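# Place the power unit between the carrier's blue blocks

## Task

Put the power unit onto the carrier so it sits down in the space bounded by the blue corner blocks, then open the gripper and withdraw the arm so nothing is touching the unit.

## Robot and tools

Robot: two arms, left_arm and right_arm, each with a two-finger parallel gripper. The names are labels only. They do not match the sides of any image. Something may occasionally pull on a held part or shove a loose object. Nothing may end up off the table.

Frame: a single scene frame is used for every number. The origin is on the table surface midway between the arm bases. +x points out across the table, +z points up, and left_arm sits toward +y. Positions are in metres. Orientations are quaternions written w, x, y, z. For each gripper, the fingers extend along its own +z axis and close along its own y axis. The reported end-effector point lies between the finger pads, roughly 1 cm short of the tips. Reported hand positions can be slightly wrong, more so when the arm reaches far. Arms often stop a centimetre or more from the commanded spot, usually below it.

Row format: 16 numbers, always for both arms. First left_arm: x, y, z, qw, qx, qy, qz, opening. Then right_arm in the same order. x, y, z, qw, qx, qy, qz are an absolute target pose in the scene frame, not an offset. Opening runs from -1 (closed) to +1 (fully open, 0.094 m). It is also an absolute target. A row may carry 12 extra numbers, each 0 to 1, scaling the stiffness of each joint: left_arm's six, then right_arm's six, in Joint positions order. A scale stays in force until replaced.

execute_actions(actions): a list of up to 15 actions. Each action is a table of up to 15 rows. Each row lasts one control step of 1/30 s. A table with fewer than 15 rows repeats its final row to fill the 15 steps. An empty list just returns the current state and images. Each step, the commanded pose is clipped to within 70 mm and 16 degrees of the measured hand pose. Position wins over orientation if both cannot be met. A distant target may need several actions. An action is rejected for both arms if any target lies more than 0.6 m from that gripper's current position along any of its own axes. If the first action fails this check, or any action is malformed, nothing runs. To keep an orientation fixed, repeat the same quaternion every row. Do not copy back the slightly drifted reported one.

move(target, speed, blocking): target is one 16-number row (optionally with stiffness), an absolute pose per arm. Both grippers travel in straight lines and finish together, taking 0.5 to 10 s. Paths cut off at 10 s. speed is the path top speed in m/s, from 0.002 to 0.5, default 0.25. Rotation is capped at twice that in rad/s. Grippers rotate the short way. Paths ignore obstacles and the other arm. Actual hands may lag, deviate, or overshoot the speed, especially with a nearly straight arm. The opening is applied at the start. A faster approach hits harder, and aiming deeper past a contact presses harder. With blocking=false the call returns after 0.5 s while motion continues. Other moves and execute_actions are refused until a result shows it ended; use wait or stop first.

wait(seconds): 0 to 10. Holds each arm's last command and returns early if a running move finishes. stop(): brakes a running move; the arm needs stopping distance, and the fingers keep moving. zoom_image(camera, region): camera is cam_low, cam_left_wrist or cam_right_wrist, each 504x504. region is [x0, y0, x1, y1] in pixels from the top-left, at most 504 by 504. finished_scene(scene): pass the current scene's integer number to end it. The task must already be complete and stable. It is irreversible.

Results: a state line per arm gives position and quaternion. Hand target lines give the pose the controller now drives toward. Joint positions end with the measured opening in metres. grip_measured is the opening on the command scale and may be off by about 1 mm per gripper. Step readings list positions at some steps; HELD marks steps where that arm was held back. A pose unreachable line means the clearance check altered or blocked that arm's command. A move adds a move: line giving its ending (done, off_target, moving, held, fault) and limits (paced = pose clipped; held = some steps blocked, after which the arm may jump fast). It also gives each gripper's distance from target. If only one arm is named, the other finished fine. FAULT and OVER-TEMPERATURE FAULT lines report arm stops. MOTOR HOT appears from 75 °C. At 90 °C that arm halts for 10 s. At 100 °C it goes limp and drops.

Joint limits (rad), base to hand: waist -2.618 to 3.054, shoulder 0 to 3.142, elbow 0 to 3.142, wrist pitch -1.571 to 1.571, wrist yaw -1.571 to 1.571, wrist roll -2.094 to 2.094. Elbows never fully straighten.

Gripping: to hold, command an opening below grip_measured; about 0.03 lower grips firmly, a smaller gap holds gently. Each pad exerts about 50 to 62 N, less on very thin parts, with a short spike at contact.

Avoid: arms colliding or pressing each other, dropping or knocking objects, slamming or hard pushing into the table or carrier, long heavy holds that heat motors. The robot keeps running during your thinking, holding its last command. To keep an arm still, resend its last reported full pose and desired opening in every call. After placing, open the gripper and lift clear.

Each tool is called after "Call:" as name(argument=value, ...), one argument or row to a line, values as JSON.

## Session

Call:
move(
  target=[0.22,0.12,0.22,0.1,0,0.995,0,-0.35, 0.22,-0.12,0.22,0.1,0,0.995,0,-0.35],
  speed=0.15,
)

Scene clock: 7.53 s.
left_arm: end_effector_position=(+0.2217, +0.1205, +0.2028) grip_measured=-0.348 end_effector_quat_wxyz=(+0.072, -0.000, +0.997, +0.018) | right_arm: end_effector_position=(+0.2128, -0.1183, +0.2194) grip_measured=-0.348 end_effector_quat_wxyz=(+0.101, -0.004, +0.995, +0.007)
Joint positions: left_arm=[-0.894  1.567  1.594 -1.522 -0.128 -0.797  0.031] | right_arm=[ 1.055  1.745  1.848 -1.541  0.154  0.919  0.031]
Joint velocities: left_arm=[ 0.002 -0.007 -0.002 -0.022  0.022 -0.066  0.   ] | right_arm=[-0.007 -0.002  0.007 -0.007 -0.022 -0.007  0.   ]
Hand target (left_arm): +0.223, +0.115, +0.218; +0.095, -0.003, +0.995, -0.007
Hand target (right_arm): +0.215, -0.120, +0.219; +0.096, +0.004, +0.995, +0.002
Off the commanded pose (left_arm): 0.017 m, 4 deg.
Off the commanded pose (right_arm): 0.007 m, 1 deg.
Joint stiffness scale: left_arm=[1. 1. 1. 1. 1. 1.] | right_arm=[1. 1. 1. 1. 1. 1.]
move: off_target (left_arm)

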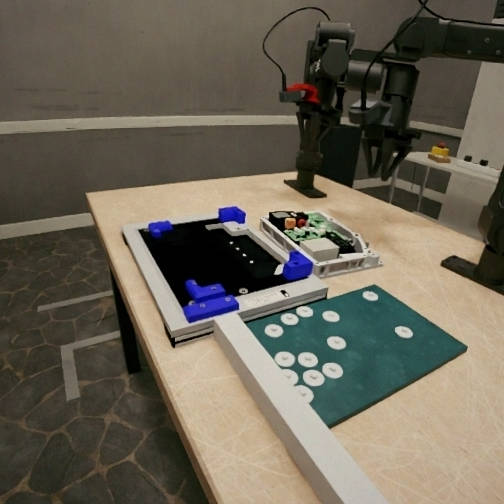

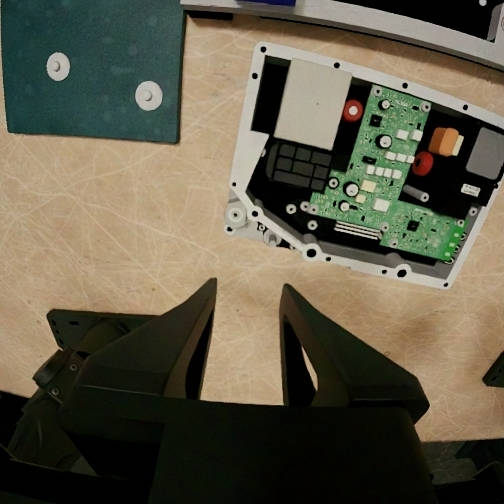

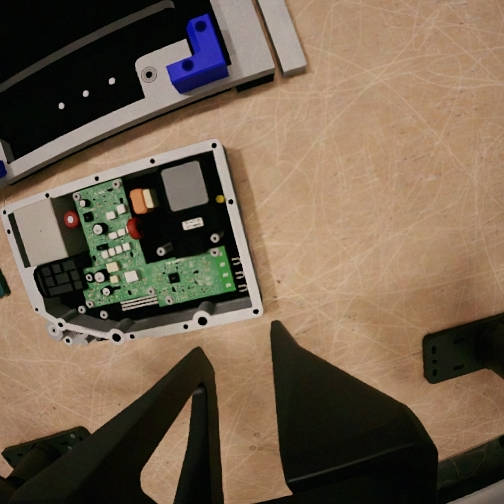

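Call:
execute_actions(
  actions=[],
)

Scene clock: 27.97 s.
left_arm: end_effector_position=(+0.2217, +0.1204, +0.2028) grip_measured=-0.348 end_effector_quat_wxyz=(+0.072, -0.002, +0.997, +0.018) | right_arm: end_effector_position=(+0.2125, -0.1186, +0.2193) grip_measured=-0.348 end_effector_quat_wxyz=(+0.101, -0.004, +0.995, +0.006)
Joint positions: left_arm=[-0.894  1.567  1.594 -1.522 -0.128 -0.8    0.031] | right_arm=[ 1.055  1.745  1.848 -1.543  0.154  0.92   0.031]
Joint velocities: left_arm=[-0.002 -0.002 -0.017  0.007  0.007 -0.051 -0.001] | right_arm=[-0.002  0.007 -0.002 -0.022  0.081  0.007  0.002]
Hand target (left_arm): +0.223, +0.115, +0.218; +0.095, -0.004, +0.995, -0.007
Hand target (right_arm): +0.215, -0.120, +0.219; +0.096, +0.004, +0.995, +0.002
Off the commanded pose (left_arm): 0.017 m, 4 deg.
Off the commanded pose (right_arm): 0.008 m, 1 deg.
Joint stiffness scale: left_arm=[1. 1. 1. 1. 1. 1.] | right_arm=[1. 1. 1. 1. 1. 1.]

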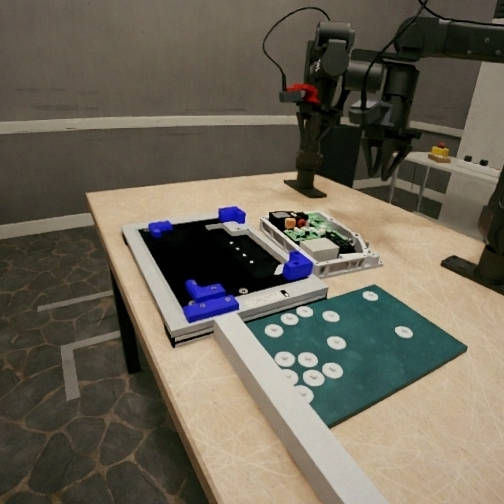

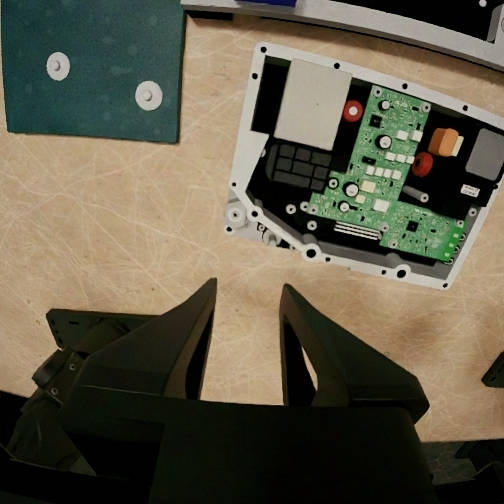

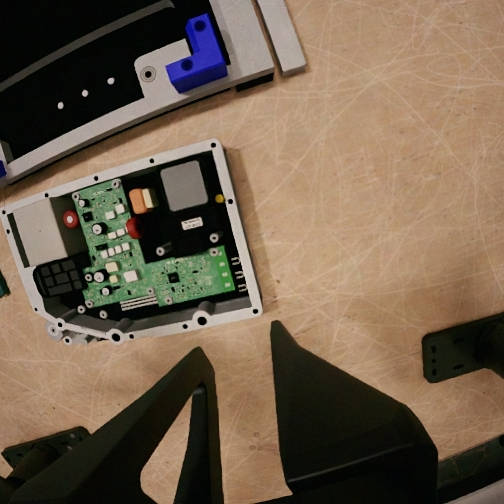

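Call:
move(
  target=[0.34,0.13,0.12,0.15,0,0.989,0,-0.35,0.28,-0.10,0.12,0,-0.7071,0.7071,0,-0.2],
)

Scene clock: 43.90 s.
left_arm: end_effector_position=(+0.3371, +0.1262, +0.1245) grip_measured=-0.348 end_effector_quat_wxyz=(+0.147, +0.002, +0.989, -0.007) | right_arm: end_effector_position=(+0.2766, -0.1008, +0.1213) grip_measured=-0.202 end_effector_quat_wxyz=(-0.002, +0.707, -0.707, +0.006)
Joint positions: left_arm=[-0.665  1.716  1.409 -1.006 -0.145 -0.55   0.031] | right_arm=[ 0.885  2.046  1.871 -1.391  0.012 -0.804  0.038]
Joint velocities: left_arm=[-0.007 -0.012 -0.007 -0.037 -0.037  0.037 -0.001] | right_arm=[-0.002  0.012 -0.017 -0.037 -0.022 -0.037 -0.   ]
Hand target (left_arm): +0.341, +0.131, +0.121; +0.151, +0.001, +0.988, +0.001
Hand target (right_arm): +0.280, -0.101, +0.121; -0.002, +0.707, -0.708, -0.000
Off the commanded pose (left_arm): 0.007 m, 1 deg.
Off the commanded pose (right_arm): 0.004 m, 1 deg.
Joint stiffness scale: left_arm=[1. 1. 1. 1. 1. 1.] | right_arm=[1. 1. 1. 1. 1. 1.]
move: done

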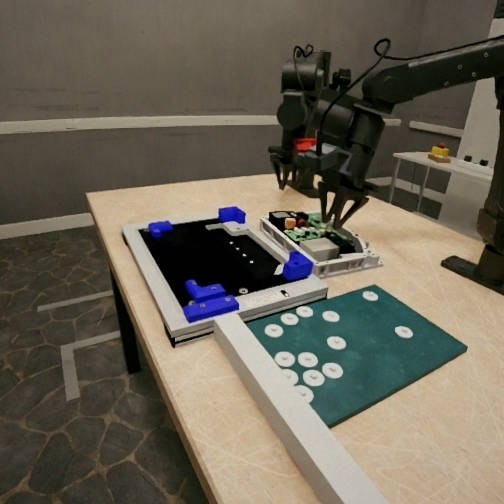

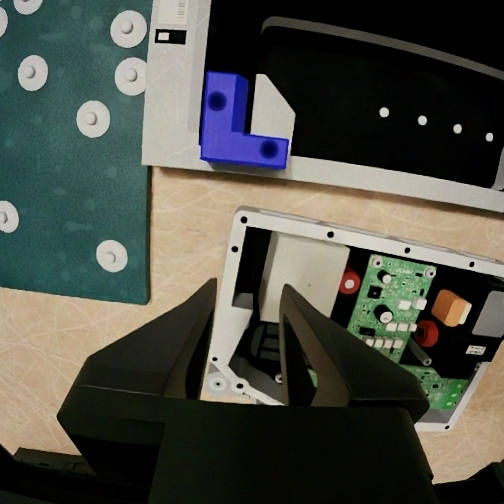

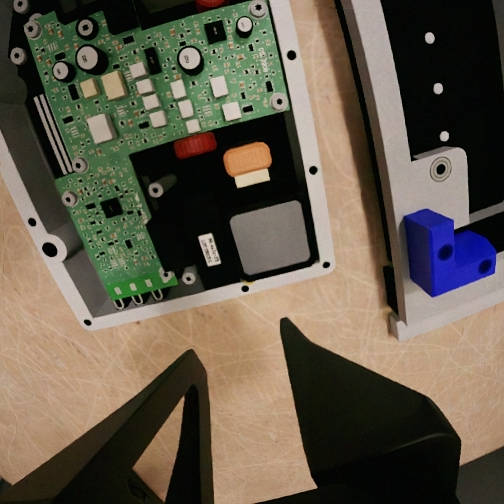

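Call:
move(
  target=[0.36,0.137,0.07,0.15,0.069,0.987,-0.0105,-0.35,0.26,-0.07,0.085,0,-0.755,0.656,0,-0.2],
)

Scene clock: 56.13 s.
left_arm: end_effector_position=(+0.3572, +0.1365, +0.0691) grip_measured=-0.348 end_effector_quat_wxyz=(+0.144, +0.068, +0.987, -0.006) | right_arm: end_effector_position=(+0.2625, -0.0718, +0.0897) grip_measured=-0.202 end_effector_quat_wxyz=(-0.003, +0.752, -0.660, +0.005)
Joint positions: left_arm=[-0.598  1.793  1.279 -0.789 -0.11  -0.352  0.031] | right_arm=[ 0.96   2.091  1.813 -1.288  0.009 -0.859  0.038]
Joint velocities: left_arm=[-0.012 -0.012  0.027  0.081  0.081 -0.066 -0.   ] | right_arm=[-0.012 -0.002 -0.012  0.022 -0.022 -0.066 -0.   ]
Hand target (left_arm): +0.361, +0.137, +0.070; +0.150, +0.069, +0.986, -0.010
Hand target (right_arm): +0.260, -0.070, +0.085; +0.000, +0.755, -0.656, -0.000
Off the commanded pose (left_arm): 0.003 m, 1 deg.
Off the commanded pose (right_arm): 0.006 m, 1 deg.
Joint stiffness scale: left_arm=[1. 1. 1. 1. 1. 1.] | right_arm=[1. 1. 1. 1. 1. 1.]
move: done

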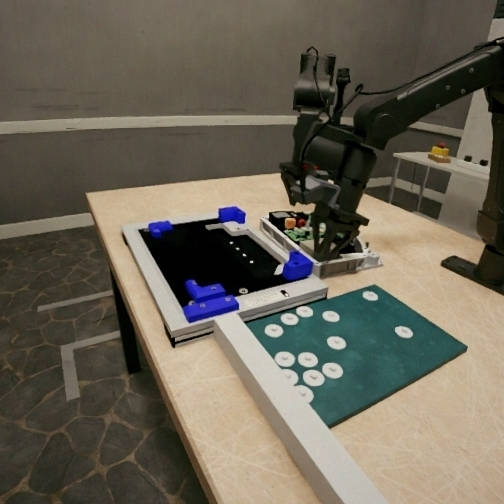

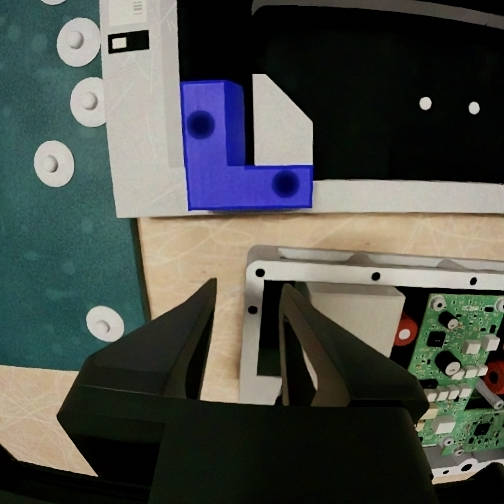

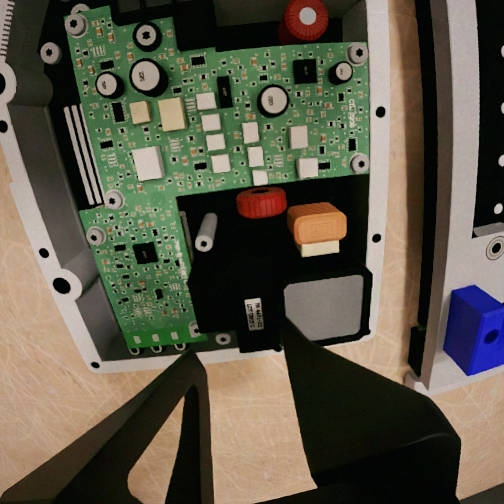

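Call:
move(
  target=[0.362,0.135,0.042,0.15,0.069,0.987,-0.0105,-0.35,0.195,-0.06,0.07,0,-0.755,0.656,0,-0.2],
)

Scene clock: 67.20 s.
left_arm: end_effector_position=(+0.3597, +0.1350, +0.0517) grip_measured=-0.349 end_effector_quat_wxyz=(+0.148, +0.069, +0.987, -0.008) | right_arm: end_effector_position=(+0.1948, -0.0589, +0.0660) grip_measured=-0.202 end_effector_quat_wxyz=(+0.009, +0.759, -0.651, +0.003)
Joint positions: left_arm=[-0.598  1.816  1.232 -0.709 -0.109 -0.35   0.031] | right_arm=[ 1.116  2.002  1.586 -1.174  0.004 -0.723  0.038]
Joint velocities: left_arm=[-0.007 -0.002  0.002 -0.037 -0.051 -0.007  0.   ] | right_arm=[-0.007 -0.007  0.007 -0.022 -0.051 -0.007  0.   ]
Hand target (left_arm): +0.362, +0.135, +0.042; +0.150, +0.069, +0.986, -0.010
Hand target (right_arm): +0.195, -0.059, +0.070; +0.001, +0.755, -0.656, +0.000
Off the commanded pose (left_arm): 0.010 m, 0 deg.
Off the commanded pose (right_arm): 0.004 m, 1 deg.
Joint stiffness scale: left_arm=[1. 1. 1. 1. 1. 1.] | right_arm=[1. 1. 1. 1. 1. 1.]
move: done

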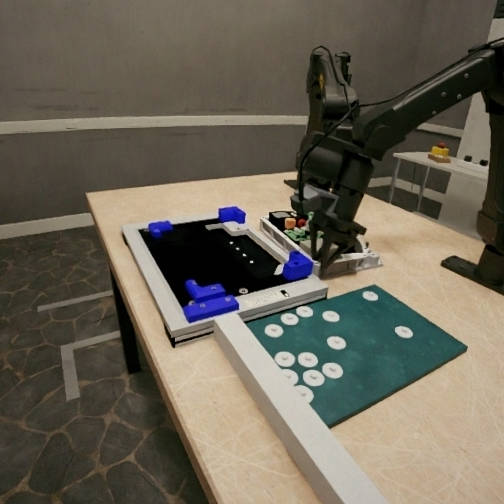

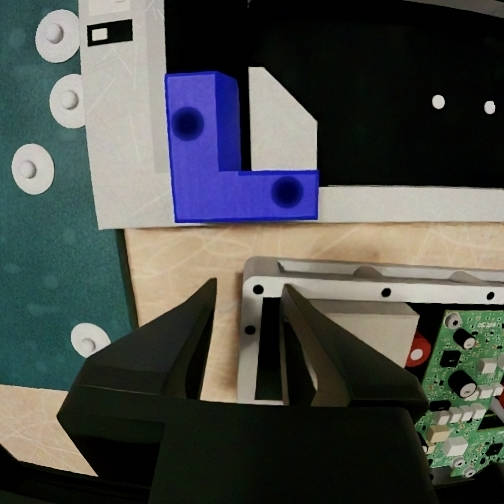

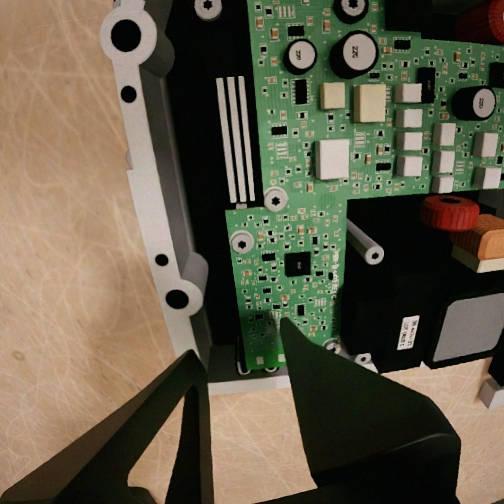

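Call:
move(
  target=[0.362,0.139,0.035,0.15,0.069,0.987,-0.0105,-0.35,0.176,-0.045,0.065,0,-0.755,0.656,0,-0.2],
  speed=0.05,
)

Scene clock: 74.87 s.
left_arm: end_effector_position=(+0.3595, +0.1353, +0.0504) grip_measured=-0.349 end_effector_quat_wxyz=(+0.148, +0.072, +0.986, -0.009) | right_arm: end_effector_position=(+0.1800, -0.0454, +0.0659) grip_measured=-0.202 end_effector_quat_wxyz=(+0.001, +0.756, -0.655, +0.002)
Joint positions: left_arm=[-0.596  1.816  1.227 -0.703 -0.105 -0.343  0.031] | right_arm=[ 1.168  2.002  1.586 -1.158  0.004 -0.662  0.038]
Joint velocities: left_arm=[-0.007 -0.002 -0.017 -0.037 -0.051  0.022 -0.001] | right_arm=[ 0.002 -0.012 -0.002  0.022  0.007  0.051 -0.001]
Hand target (left_arm): +0.361, +0.139, +0.036; +0.149, +0.069, +0.986, -0.010
Hand target (right_arm): +0.176, -0.045, +0.065; +0.001, +0.755, -0.656, +0.000
Off the commanded pose (left_arm): 0.016 m, 0 deg.
Off the commanded pose (right_arm): 0.004 m, 0 deg.
Joint stiffness scale: left_arm=[1. 1. 1. 1. 1. 1.] | right_arm=[1. 1. 1. 1. 1. 1.]
move: off_target (left_arm)

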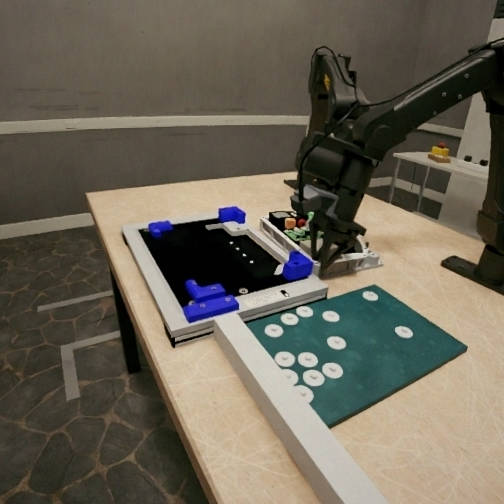

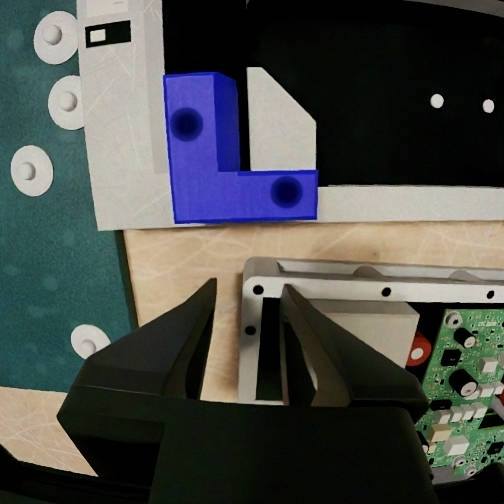

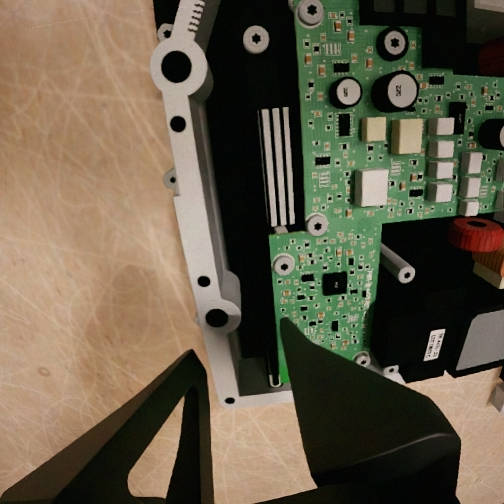

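Call:
move(
  target=[0.36,0.145,0.07,0.15,0.069,0.987,-0.0105,-0.35,0.171,-0.045,0.06,0,-0.755,0.656,0,-0.2],
  speed=0.05,
)

Call:
move(
  target=[0.36,0.145,0.035,0.15,0.069,0.987,-0.0105,-0.35,0.171,-0.045,0.035,0,-0.755,0.656,0,-0.2],
  speed=0.04,
)

Scene clock: 87.40 s.
left_arm: end_effector_position=(+0.3534, +0.1439, +0.0521) grip_measured=-0.349 end_effector_quat_wxyz=(+0.133, +0.070, +0.989, -0.005) | right_arm: end_effector_position=(+0.1751, -0.0471, +0.0578) grip_measured=-0.202 end_effector_quat_wxyz=(+0.006, +0.754, -0.657, +0.003)
Joint positions: left_arm=[-0.58   1.804  1.227 -0.745 -0.098 -0.333  0.031] | right_arm=[ 1.178  2.002  1.553 -1.135  0.004 -0.648  0.038]
Joint velocities: left_arm=[ 0.002 -0.007 -0.007 -0.007 -0.037  0.007  0.   ] | right_arm=[ 0.007  0.002 -0.007 -0.037 -0.066  0.11  -0.001]
Hand target (left_arm): +0.359, +0.145, +0.070; +0.150, +0.069, +0.986, -0.010
Hand target (right_arm): +0.171, -0.045, +0.060; +0.000, +0.755, -0.656, -0.000
Off the commanded pose (left_arm): 0.019 m, 2 deg.
Off the commanded pose (right_arm): 0.005 m, 1 deg.
Joint stiffness scale: left_arm=[1. 1. 1. 1. 1. 1.] | right_arm=[1. 1. 1. 1. 1. 1.]
move: off_target (left_arm)

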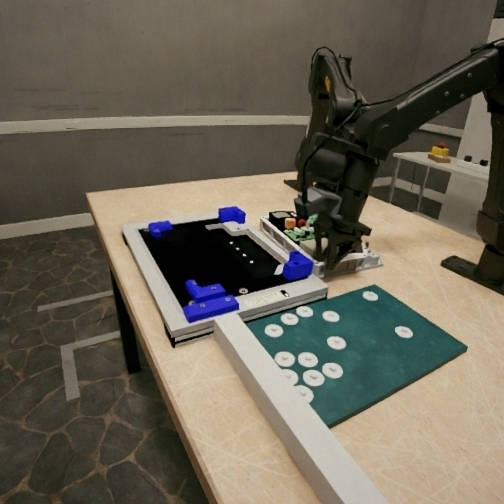

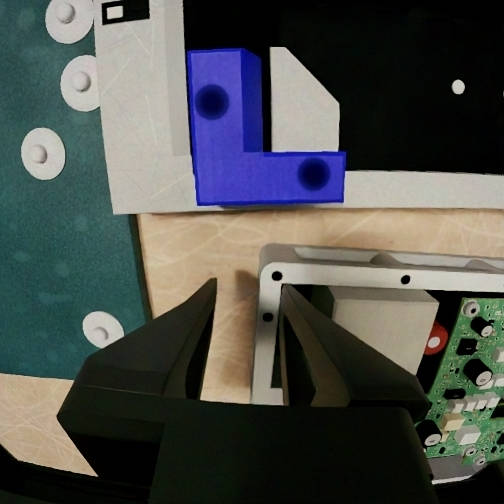

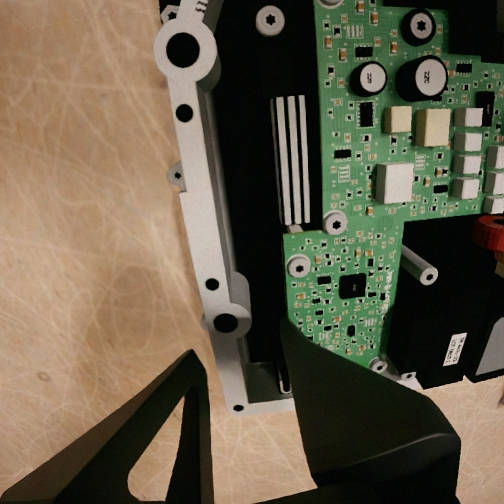

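Scene clock: 88.20 s.
left_arm: end_effector_position=(+0.3550, +0.1430, +0.0491) grip_measured=-0.349 end_effector_quat_wxyz=(+0.142, +0.071, +0.987, -0.009) | right_arm: end_effector_position=(+0.1750, -0.0473, +0.0492) grip_measured=-0.202 end_effector_quat_wxyz=(-0.003, +0.753, -0.658, +0.001)
Joint positions: left_arm=[-0.58   1.798  1.201 -0.705 -0.098 -0.33   0.031] | right_arm=[ 1.178  1.992  1.504 -1.078  0.004 -0.646  0.038]
Joint velocities: left_arm=[-0.012 -0.017 -0.002 -0.037 -0.022 -0.007  0.001] | right_arm=[-0.017 -0.002 -0.007 -0.037 -0.022 -0.037  0.   ]
Hand target (left_arm): +0.360, +0.145, +0.036; +0.149, +0.069, +0.986, -0.010
Hand target (right_arm): +0.171, -0.046, +0.035; +0.001, +0.755, -0.656, +0.000
Off the commanded pose (left_arm): 0.015 m, 1 deg.
Off the commanded pose (right_arm): 0.015 m, 0 deg.
Joint stiffness scale: left_arm=[1. 1. 1. 1. 1. 1.] | right_arm=[1. 1. 1. 1. 1. 1.]
move: off_target (left_arm, right_arm)

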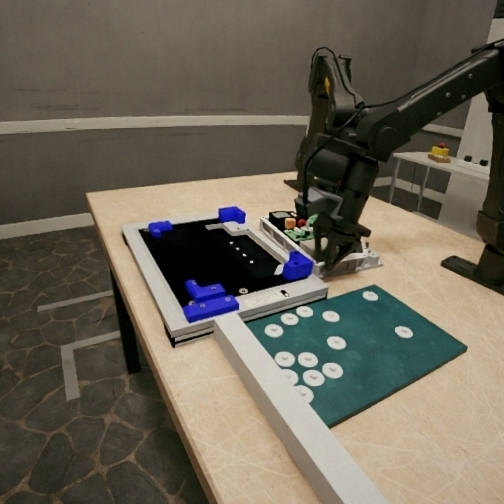

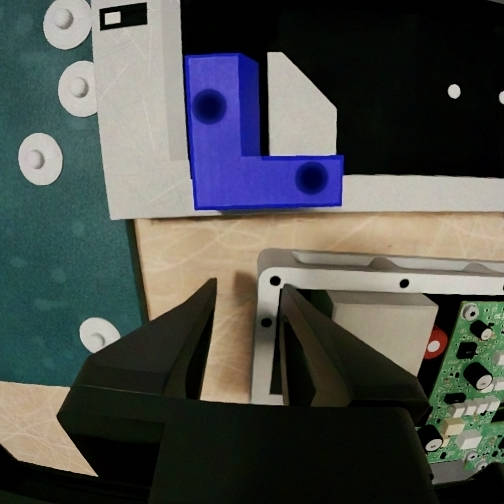

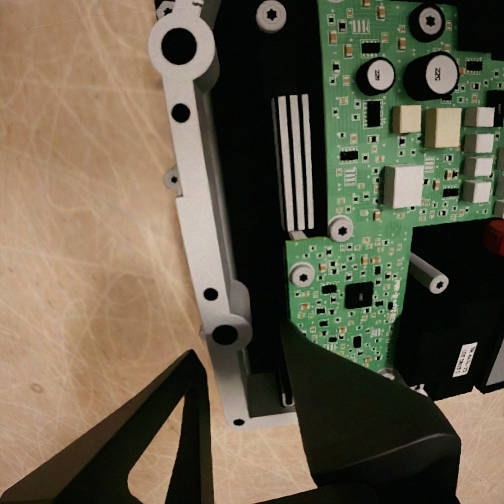

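Call:
move(
  target=[0.356,0.142,0.045,0.15,0.069,0.987,-0.0105,-1,0.174,-0.047,0.045,0,-0.755,0.656,0,-1],
  speed=0.04,
)

Scene clock: 97.70 s.
left_arm: end_effector_position=(+0.3544, +0.1350, +0.0501) grip_measured=-0.840 end_effector_quat_wxyz=(+0.143, +0.072, +0.987, -0.024) | right_arm: end_effector_position=(+0.1754, -0.0469, +0.0496) grip_measured=-0.994 end_effector_quat_wxyz=(-0.004, +0.753, -0.658, +0.001)
Joint positions: left_arm=[-0.588  1.797  1.201 -0.693 -0.073 -0.339  0.008] | right_arm=[ 1.178  1.991  1.504 -1.076  0.004 -0.645  0.   ]
Joint velocities: left_arm=[ 0.012 -0.002  0.007  0.037  0.022 -0.022  0.001] | right_arm=[-0.007 -0.017 -0.002 -0.051  0.007 -0.11  -0.001]
Hand target (left_arm): +0.356, +0.142, +0.045; +0.150, +0.069, +0.986, -0.011
Hand target (right_arm): +0.174, -0.047, +0.045; +0.000, +0.755, -0.656, -0.000
Off the commanded pose (left_arm): 0.009 m, 2 deg.
Off the commanded pose (right_arm): 0.005 m, 1 deg.
Joint stiffness scale: left_arm=[1. 1. 1. 1. 1. 1.] | right_arm=[1. 1. 1. 1. 1. 1.]
move: done

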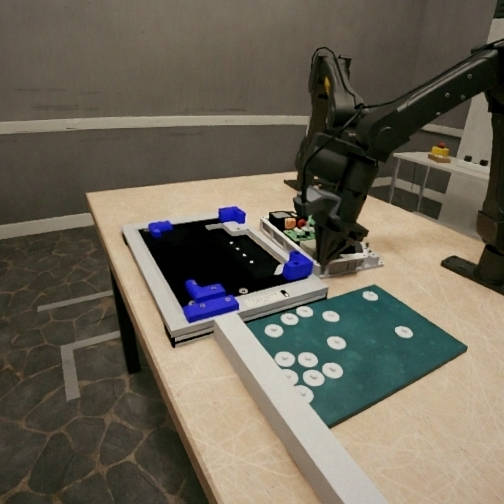

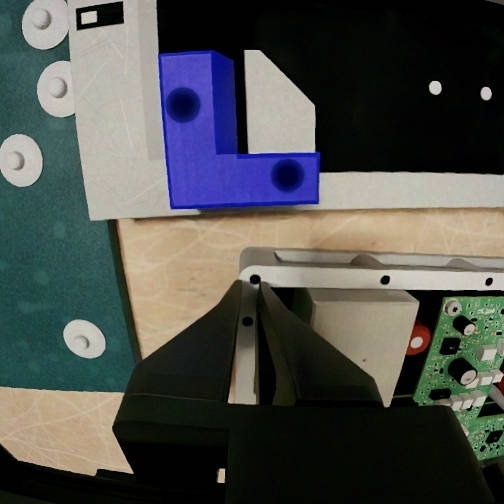

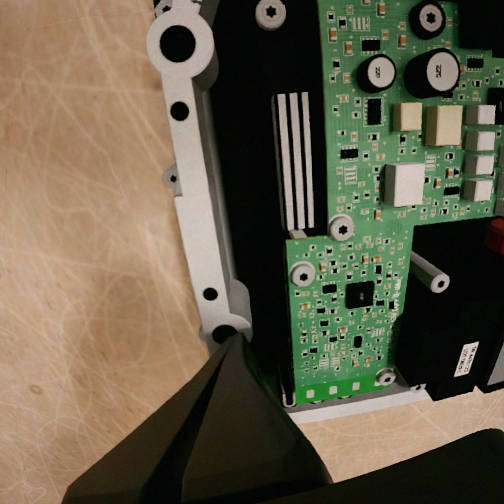

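Call:
move(
  target=[0.356,0.139,0.04,0.15,0.069,0.987,-0.0105,-1,0.178,-0.01,0.07,0,-0.755,0.656,0,-0.2],
  speed=0.06,
)

Call:
move(
  target=[0.356,0.139,0.04,0.15,0.069,0.987,-0.0105,-1,0.178,-0.01,0.035,0,-0.755,0.656,0,-0.2],
  speed=0.04,
)

Scene clock: 114.30 s.
left_arm: end_effector_position=(+0.3543, +0.1351, +0.0496) grip_measured=-0.840 end_effector_quat_wxyz=(+0.144, +0.070, +0.987, -0.024) | right_arm: end_effector_position=(+0.1817, -0.0132, +0.0718) grip_measured=-0.202 end_effector_quat_wxyz=(-0.005, +0.754, -0.657, -0.001)
Joint positions: left_arm=[-0.588  1.797  1.199 -0.69  -0.073 -0.343  0.008] | right_arm=[ 1.202  2.101  1.757 -1.217 -0.    -0.622  0.037]
Joint velocities: left_arm=[ 0.007 -0.002 -0.007 -0.037  0.037 -0.037 -0.001] | right_arm=[-0.012 -0.012 -0.002 -0.007  0.037  0.007  0.001]
Hand target (left_arm): +0.356, +0.139, +0.040; +0.149, +0.069, +0.986, -0.010
Hand target (right_arm): +0.179, -0.010, +0.070; -0.000, +0.755, -0.656, +0.000
Off the commanded pose (left_arm): 0.011 m, 2 deg.
Off the commanded pose (right_arm): 0.005 m, 1 deg.
Joint stiffness scale: left_arm=[1. 1. 1. 1. 1. 1.] | right_arm=[1. 1. 1. 1. 1. 1.]
move: off_target (left_arm)

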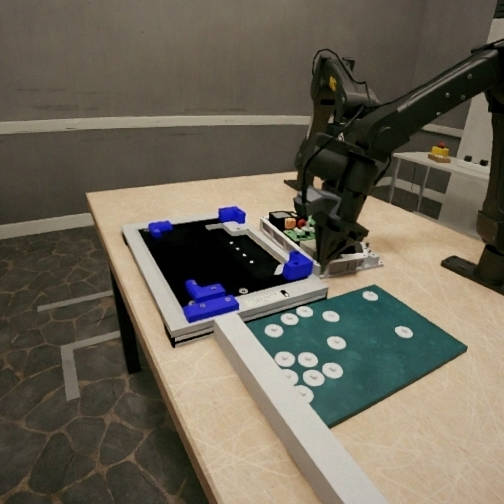

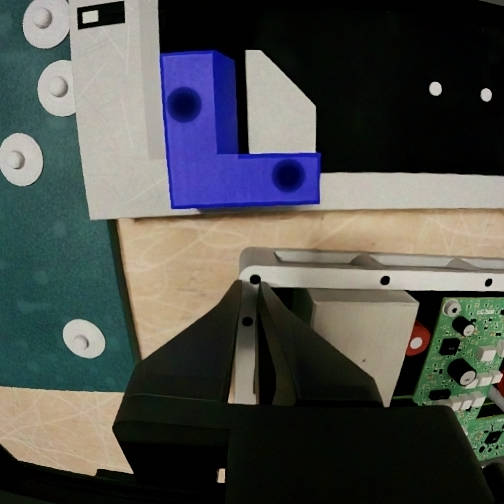

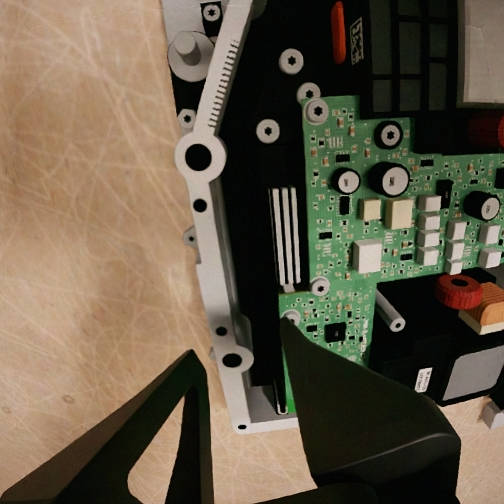

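Scene clock: 115.47 s.
left_arm: end_effector_position=(+0.3542, +0.1351, +0.0496) grip_measured=-0.840 end_effector_quat_wxyz=(+0.143, +0.070, +0.987, -0.024) | right_arm: end_effector_position=(+0.1831, -0.0097, +0.0503) grip_measured=-0.202 end_effector_quat_wxyz=(-0.011, +0.753, -0.658, -0.003)
Joint positions: left_arm=[-0.588  1.797  1.199 -0.69  -0.073 -0.344  0.008] | right_arm=[ 1.203  2.115  1.692 -1.124 -0.001 -0.62   0.037]
Joint velocities: left_arm=[-0.007 -0.022  0.012  0.007  0.037 -0.007 -0.   ] | right_arm=[-0.002  0.007 -0.007 -0.066  0.037 -0.022 -0.001]
Hand target (left_arm): +0.356, +0.139, +0.040; +0.149, +0.069, +0.986, -0.011
Hand target (right_arm): +0.178, -0.010, +0.035; +0.000, +0.755, -0.656, +0.000
Off the commanded pose (left_arm): 0.010 m, 2 deg.
Off the commanded pose (right_arm): 0.016 m, 1 deg.
Joint stiffness scale: left_arm=[1. 1. 1. 1. 1. 1.] | right_arm=[1. 1. 1. 1. 1. 1.]
move: off_target (right_arm)

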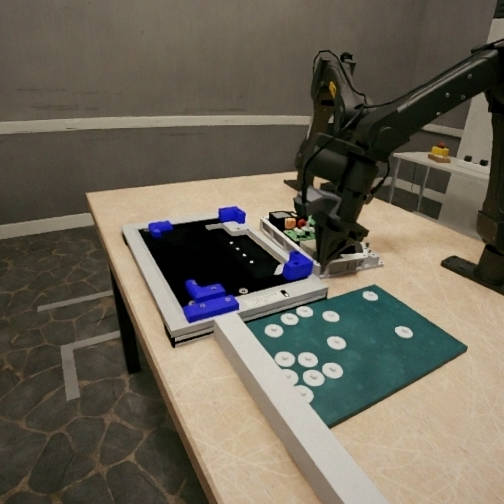

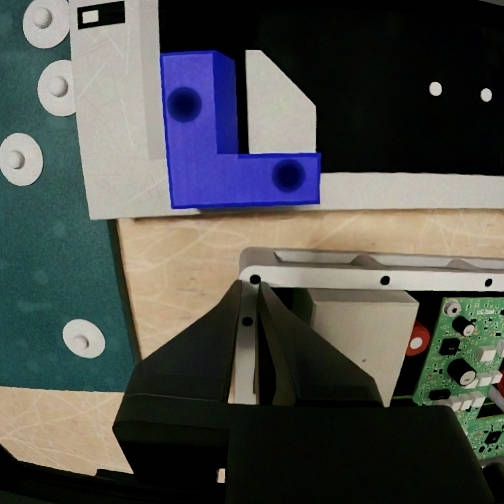

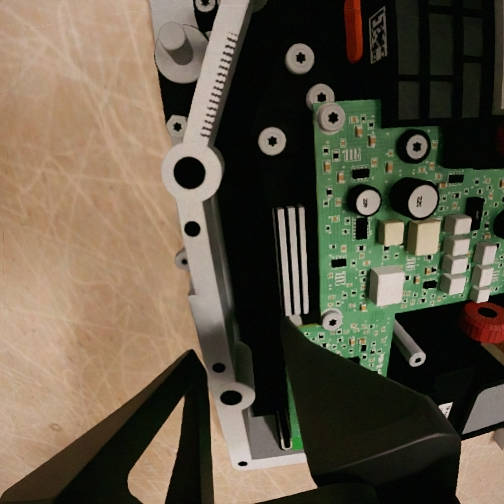

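Same stop height; try closing.

Call:
move(
  target=[0.356,0.139,0.04,0.15,0.069,0.987,-0.0105,-1,0.18,-0.01,0.042,0,-0.755,0.656,0,-1],
  speed=0.04,
)

Scene clock: 119.77 s.
left_arm: end_effector_position=(+0.3543, +0.1350, +0.0496) grip_measured=-0.840 end_effector_quat_wxyz=(+0.144, +0.070, +0.987, -0.025) | right_arm: end_effector_position=(+0.1836, -0.0099, +0.0472) grip_measured=-0.994 end_effector_quat_wxyz=(-0.009, +0.753, -0.658, -0.001)
Joint positions: left_arm=[-0.588  1.797  1.199 -0.69  -0.073 -0.344  0.008] | right_arm=[ 1.203  2.123  1.692 -1.122  0.002 -0.62   0.   ]
Joint velocities: left_arm=[-0.002  0.007 -0.007 -0.022  0.022 -0.037  0.001] | right_arm=[ 0.007  0.002 -0.022 -0.022  0.007 -0.066 -0.   ]
Hand target (left_arm): +0.356, +0.139, +0.040; +0.149, +0.069, +0.986, -0.011
Hand target (right_arm): +0.180, -0.010, +0.042; -0.000, +0.755, -0.656, -0.000
Off the commanded pose (left_arm): 0.011 m, 2 deg.
Off the commanded pose (right_arm): 0.006 m, 1 deg.
Joint stiffness scale: left_arm=[1. 1. 1. 1. 1. 1.] | right_arm=[1. 1. 1. 1. 1. 1.]
move: off_target (left_arm)

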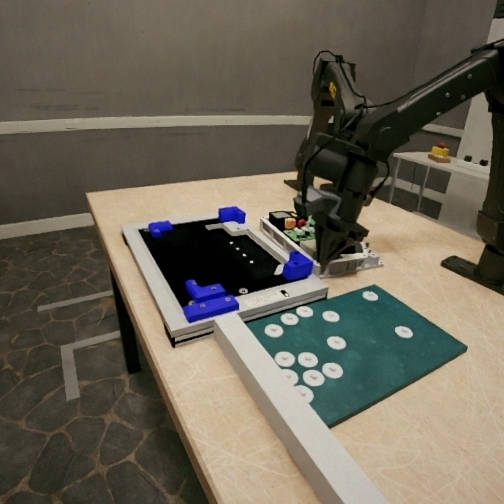

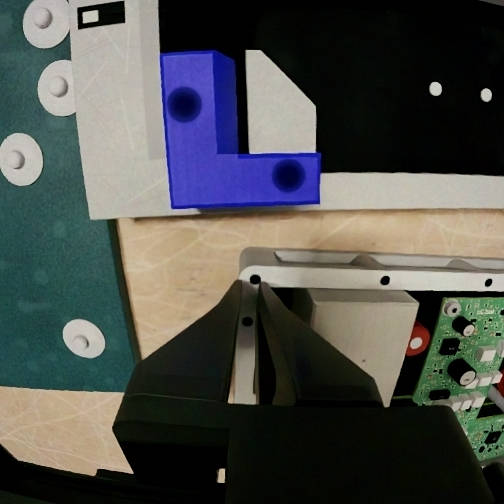

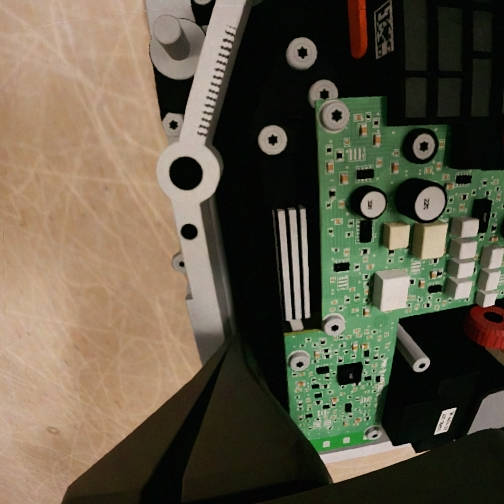

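Call:
move(
  target=[0.356,0.139,0.04,0.15,0.069,0.987,-0.0105,-1,0.166,-0.01,0.068,0,-0.755,0.656,0,-0.2],
  speed=0.06,
)

Call:
move(
  target=[0.356,0.139,0.04,0.15,0.069,0.987,-0.0105,-1,0.166,-0.01,0.03,0,-0.755,0.656,0,-0.2],
  speed=0.04,
)

Call:
move(
  target=[0.356,0.139,0.04,0.15,0.069,0.987,-0.0105,-1,0.168,-0.01,0.035,0,-0.755,0.656,0,-1],
  speed=0.04,
)

Scene clock: 133.30 s.
left_arm: end_effector_position=(+0.3548, +0.1350, +0.0498) grip_measured=-0.840 end_effector_quat_wxyz=(+0.145, +0.070, +0.987, -0.024) | right_arm: end_effector_position=(+0.1662, -0.0142, +0.0540) grip_measured=-0.202 end_effector_quat_wxyz=(+0.016, +0.754, -0.656, +0.000)
Joint positions: left_arm=[-0.588  1.797  1.199 -0.688 -0.074 -0.344  0.008] | right_arm=[ 1.232  2.12   1.715 -1.197 -0.008 -0.595  0.037]
Joint velocities: left_arm=[-0.002 -0.002 -0.017  0.095  0.066 -0.037 -0.001] | right_arm=[-0.027  0.017  0.007 -0.066 -0.007  0.037  0.001]
Hand target (left_arm): +0.356, +0.139, +0.040; +0.149, +0.069, +0.986, -0.011
Hand target (right_arm): +0.166, -0.010, +0.068; +0.000, +0.755, -0.656, -0.000
Off the commanded pose (left_arm): 0.011 m, 2 deg.
Off the commanded pose (right_arm): 0.015 m, 2 deg.
Joint stiffness scale: left_arm=[1. 1. 1. 1. 1. 1.] | right_arm=[1. 1. 1. 1. 1. 1.]
move: off_target (left_arm, right_arm)

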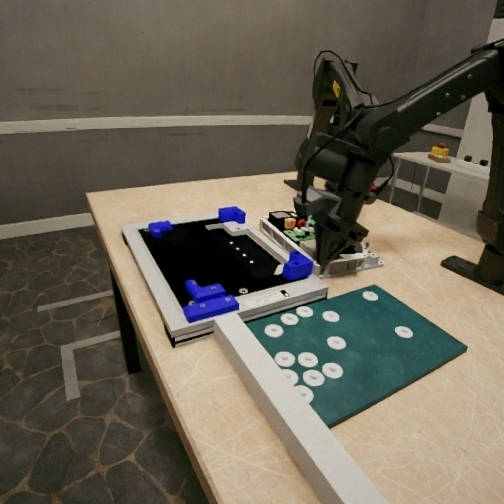

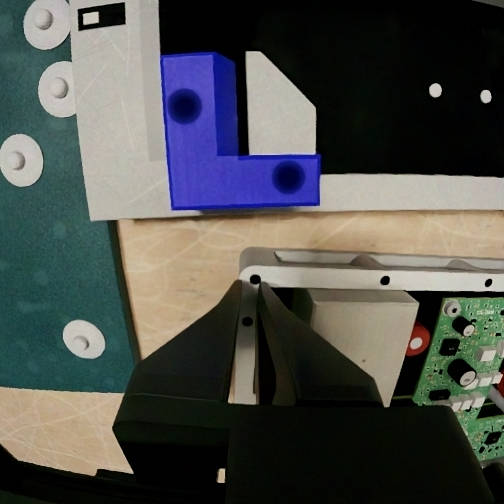

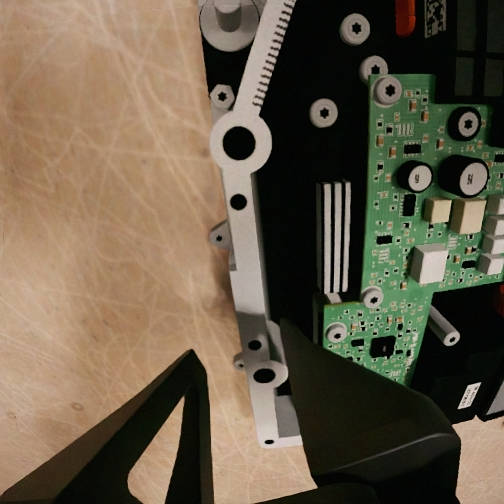

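Scene clock: 134.37 s.
left_arm: end_effector_position=(+0.3548, +0.1350, +0.0498) grip_measured=-0.840 end_effector_quat_wxyz=(+0.145, +0.070, +0.987, -0.024) | right_arm: end_effector_position=(+0.1684, -0.0098, +0.0343) grip_measured=-0.202 end_effector_quat_wxyz=(-0.001, +0.754, -0.656, -0.004)
Joint positions: left_arm=[-0.588  1.797  1.199 -0.688 -0.074 -0.344  0.008] | right_arm=[ 1.232  2.12   1.636 -1.081 -0.008 -0.595  0.037]
Joint velocities: left_arm=[-0.012 -0.017  0.022 -0.022 -0.022  0.037  0.   ] | right_arm=[-0.007  0.012 -0.007  0.022  0.051  0.022 -0.001]
Hand target (left_arm): +0.356, +0.139, +0.040; +0.149, +0.069, +0.986, -0.011
Hand target (right_arm): +0.166, -0.010, +0.030; +0.000, +0.755, -0.656, +0.000
Off the commanded pose (left_arm): 0.011 m, 2 deg.
Off the commanded pose (right_arm): 0.005 m, 1 deg.
Joint stiffness scale: left_arm=[1. 1. 1. 1. 1. 1.] | right_arm=[1. 1. 1. 1. 1. 1.]
move: off_target (left_arm)

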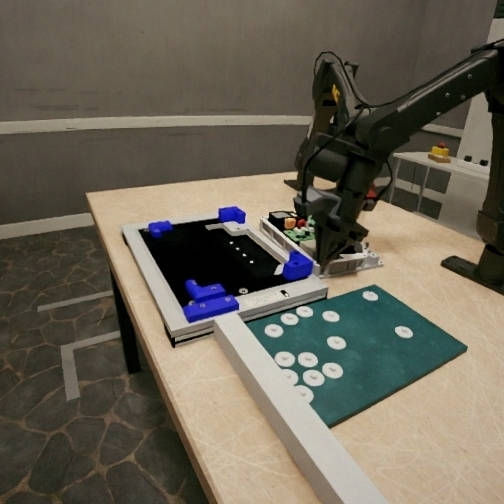

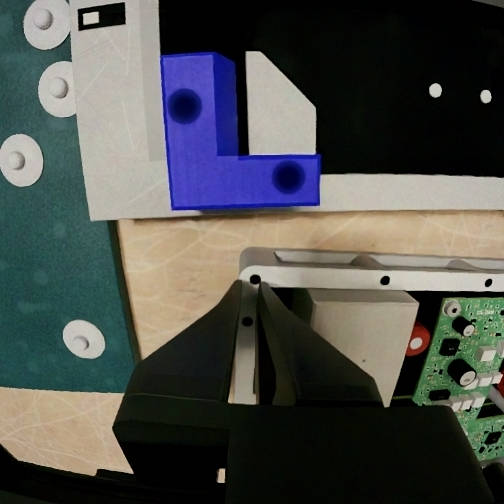

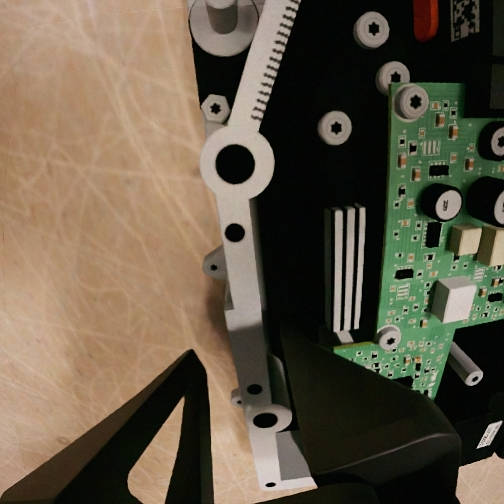

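Scene clock: 135.07 s.
left_arm: end_effector_position=(+0.3539, +0.1359, +0.0494) grip_measured=-0.840 end_effector_quat_wxyz=(+0.143, +0.066, +0.987, -0.023) | right_arm: end_effector_position=(+0.1734, -0.0110, +0.0343) grip_measured=-0.714 end_effector_quat_wxyz=(-0.005, +0.736, -0.677, +0.001)
Joint positions: left_arm=[-0.588  1.797  1.199 -0.693 -0.076 -0.352  0.008] | right_arm=[ 1.225  2.12   1.636 -1.077  0.004 -0.546  0.013]
Joint velocities: left_arm=[-0.007 -0.002 -0.022 -0.022  0.007  0.007  0.   ] | right_arm=[-0.017 -0.007 -0.022 -0.022  0.007  0.066 -0.001]
Hand target (left_arm): +0.356, +0.139, +0.040; +0.149, +0.069, +0.986, -0.010
Hand target (right_arm): +0.168, -0.010, +0.035; -0.000, +0.754, -0.656, +0.000
Off the commanded pose (left_arm): 0.010 m, 2 deg.
Off the commanded pose (right_arm): 0.006 m, 3 deg.
Joint stiffness scale: left_arm=[1. 1. 1. 1. 1. 1.] | right_arm=[1. 1. 1. 1. 1. 1.]
move: off_target (right_arm)

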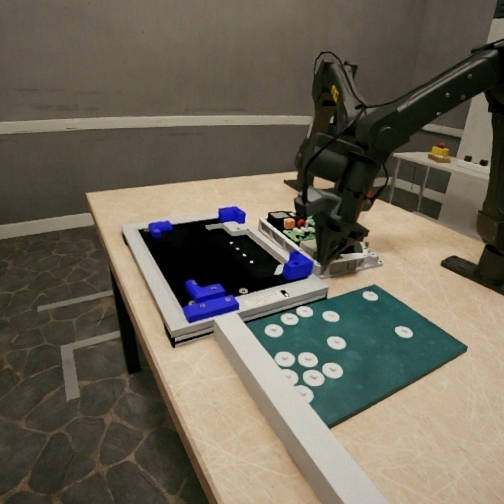

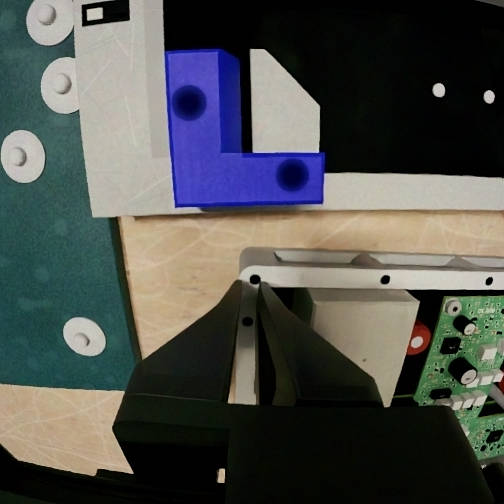

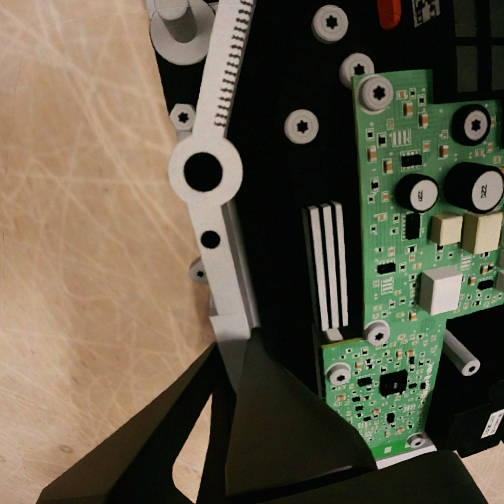

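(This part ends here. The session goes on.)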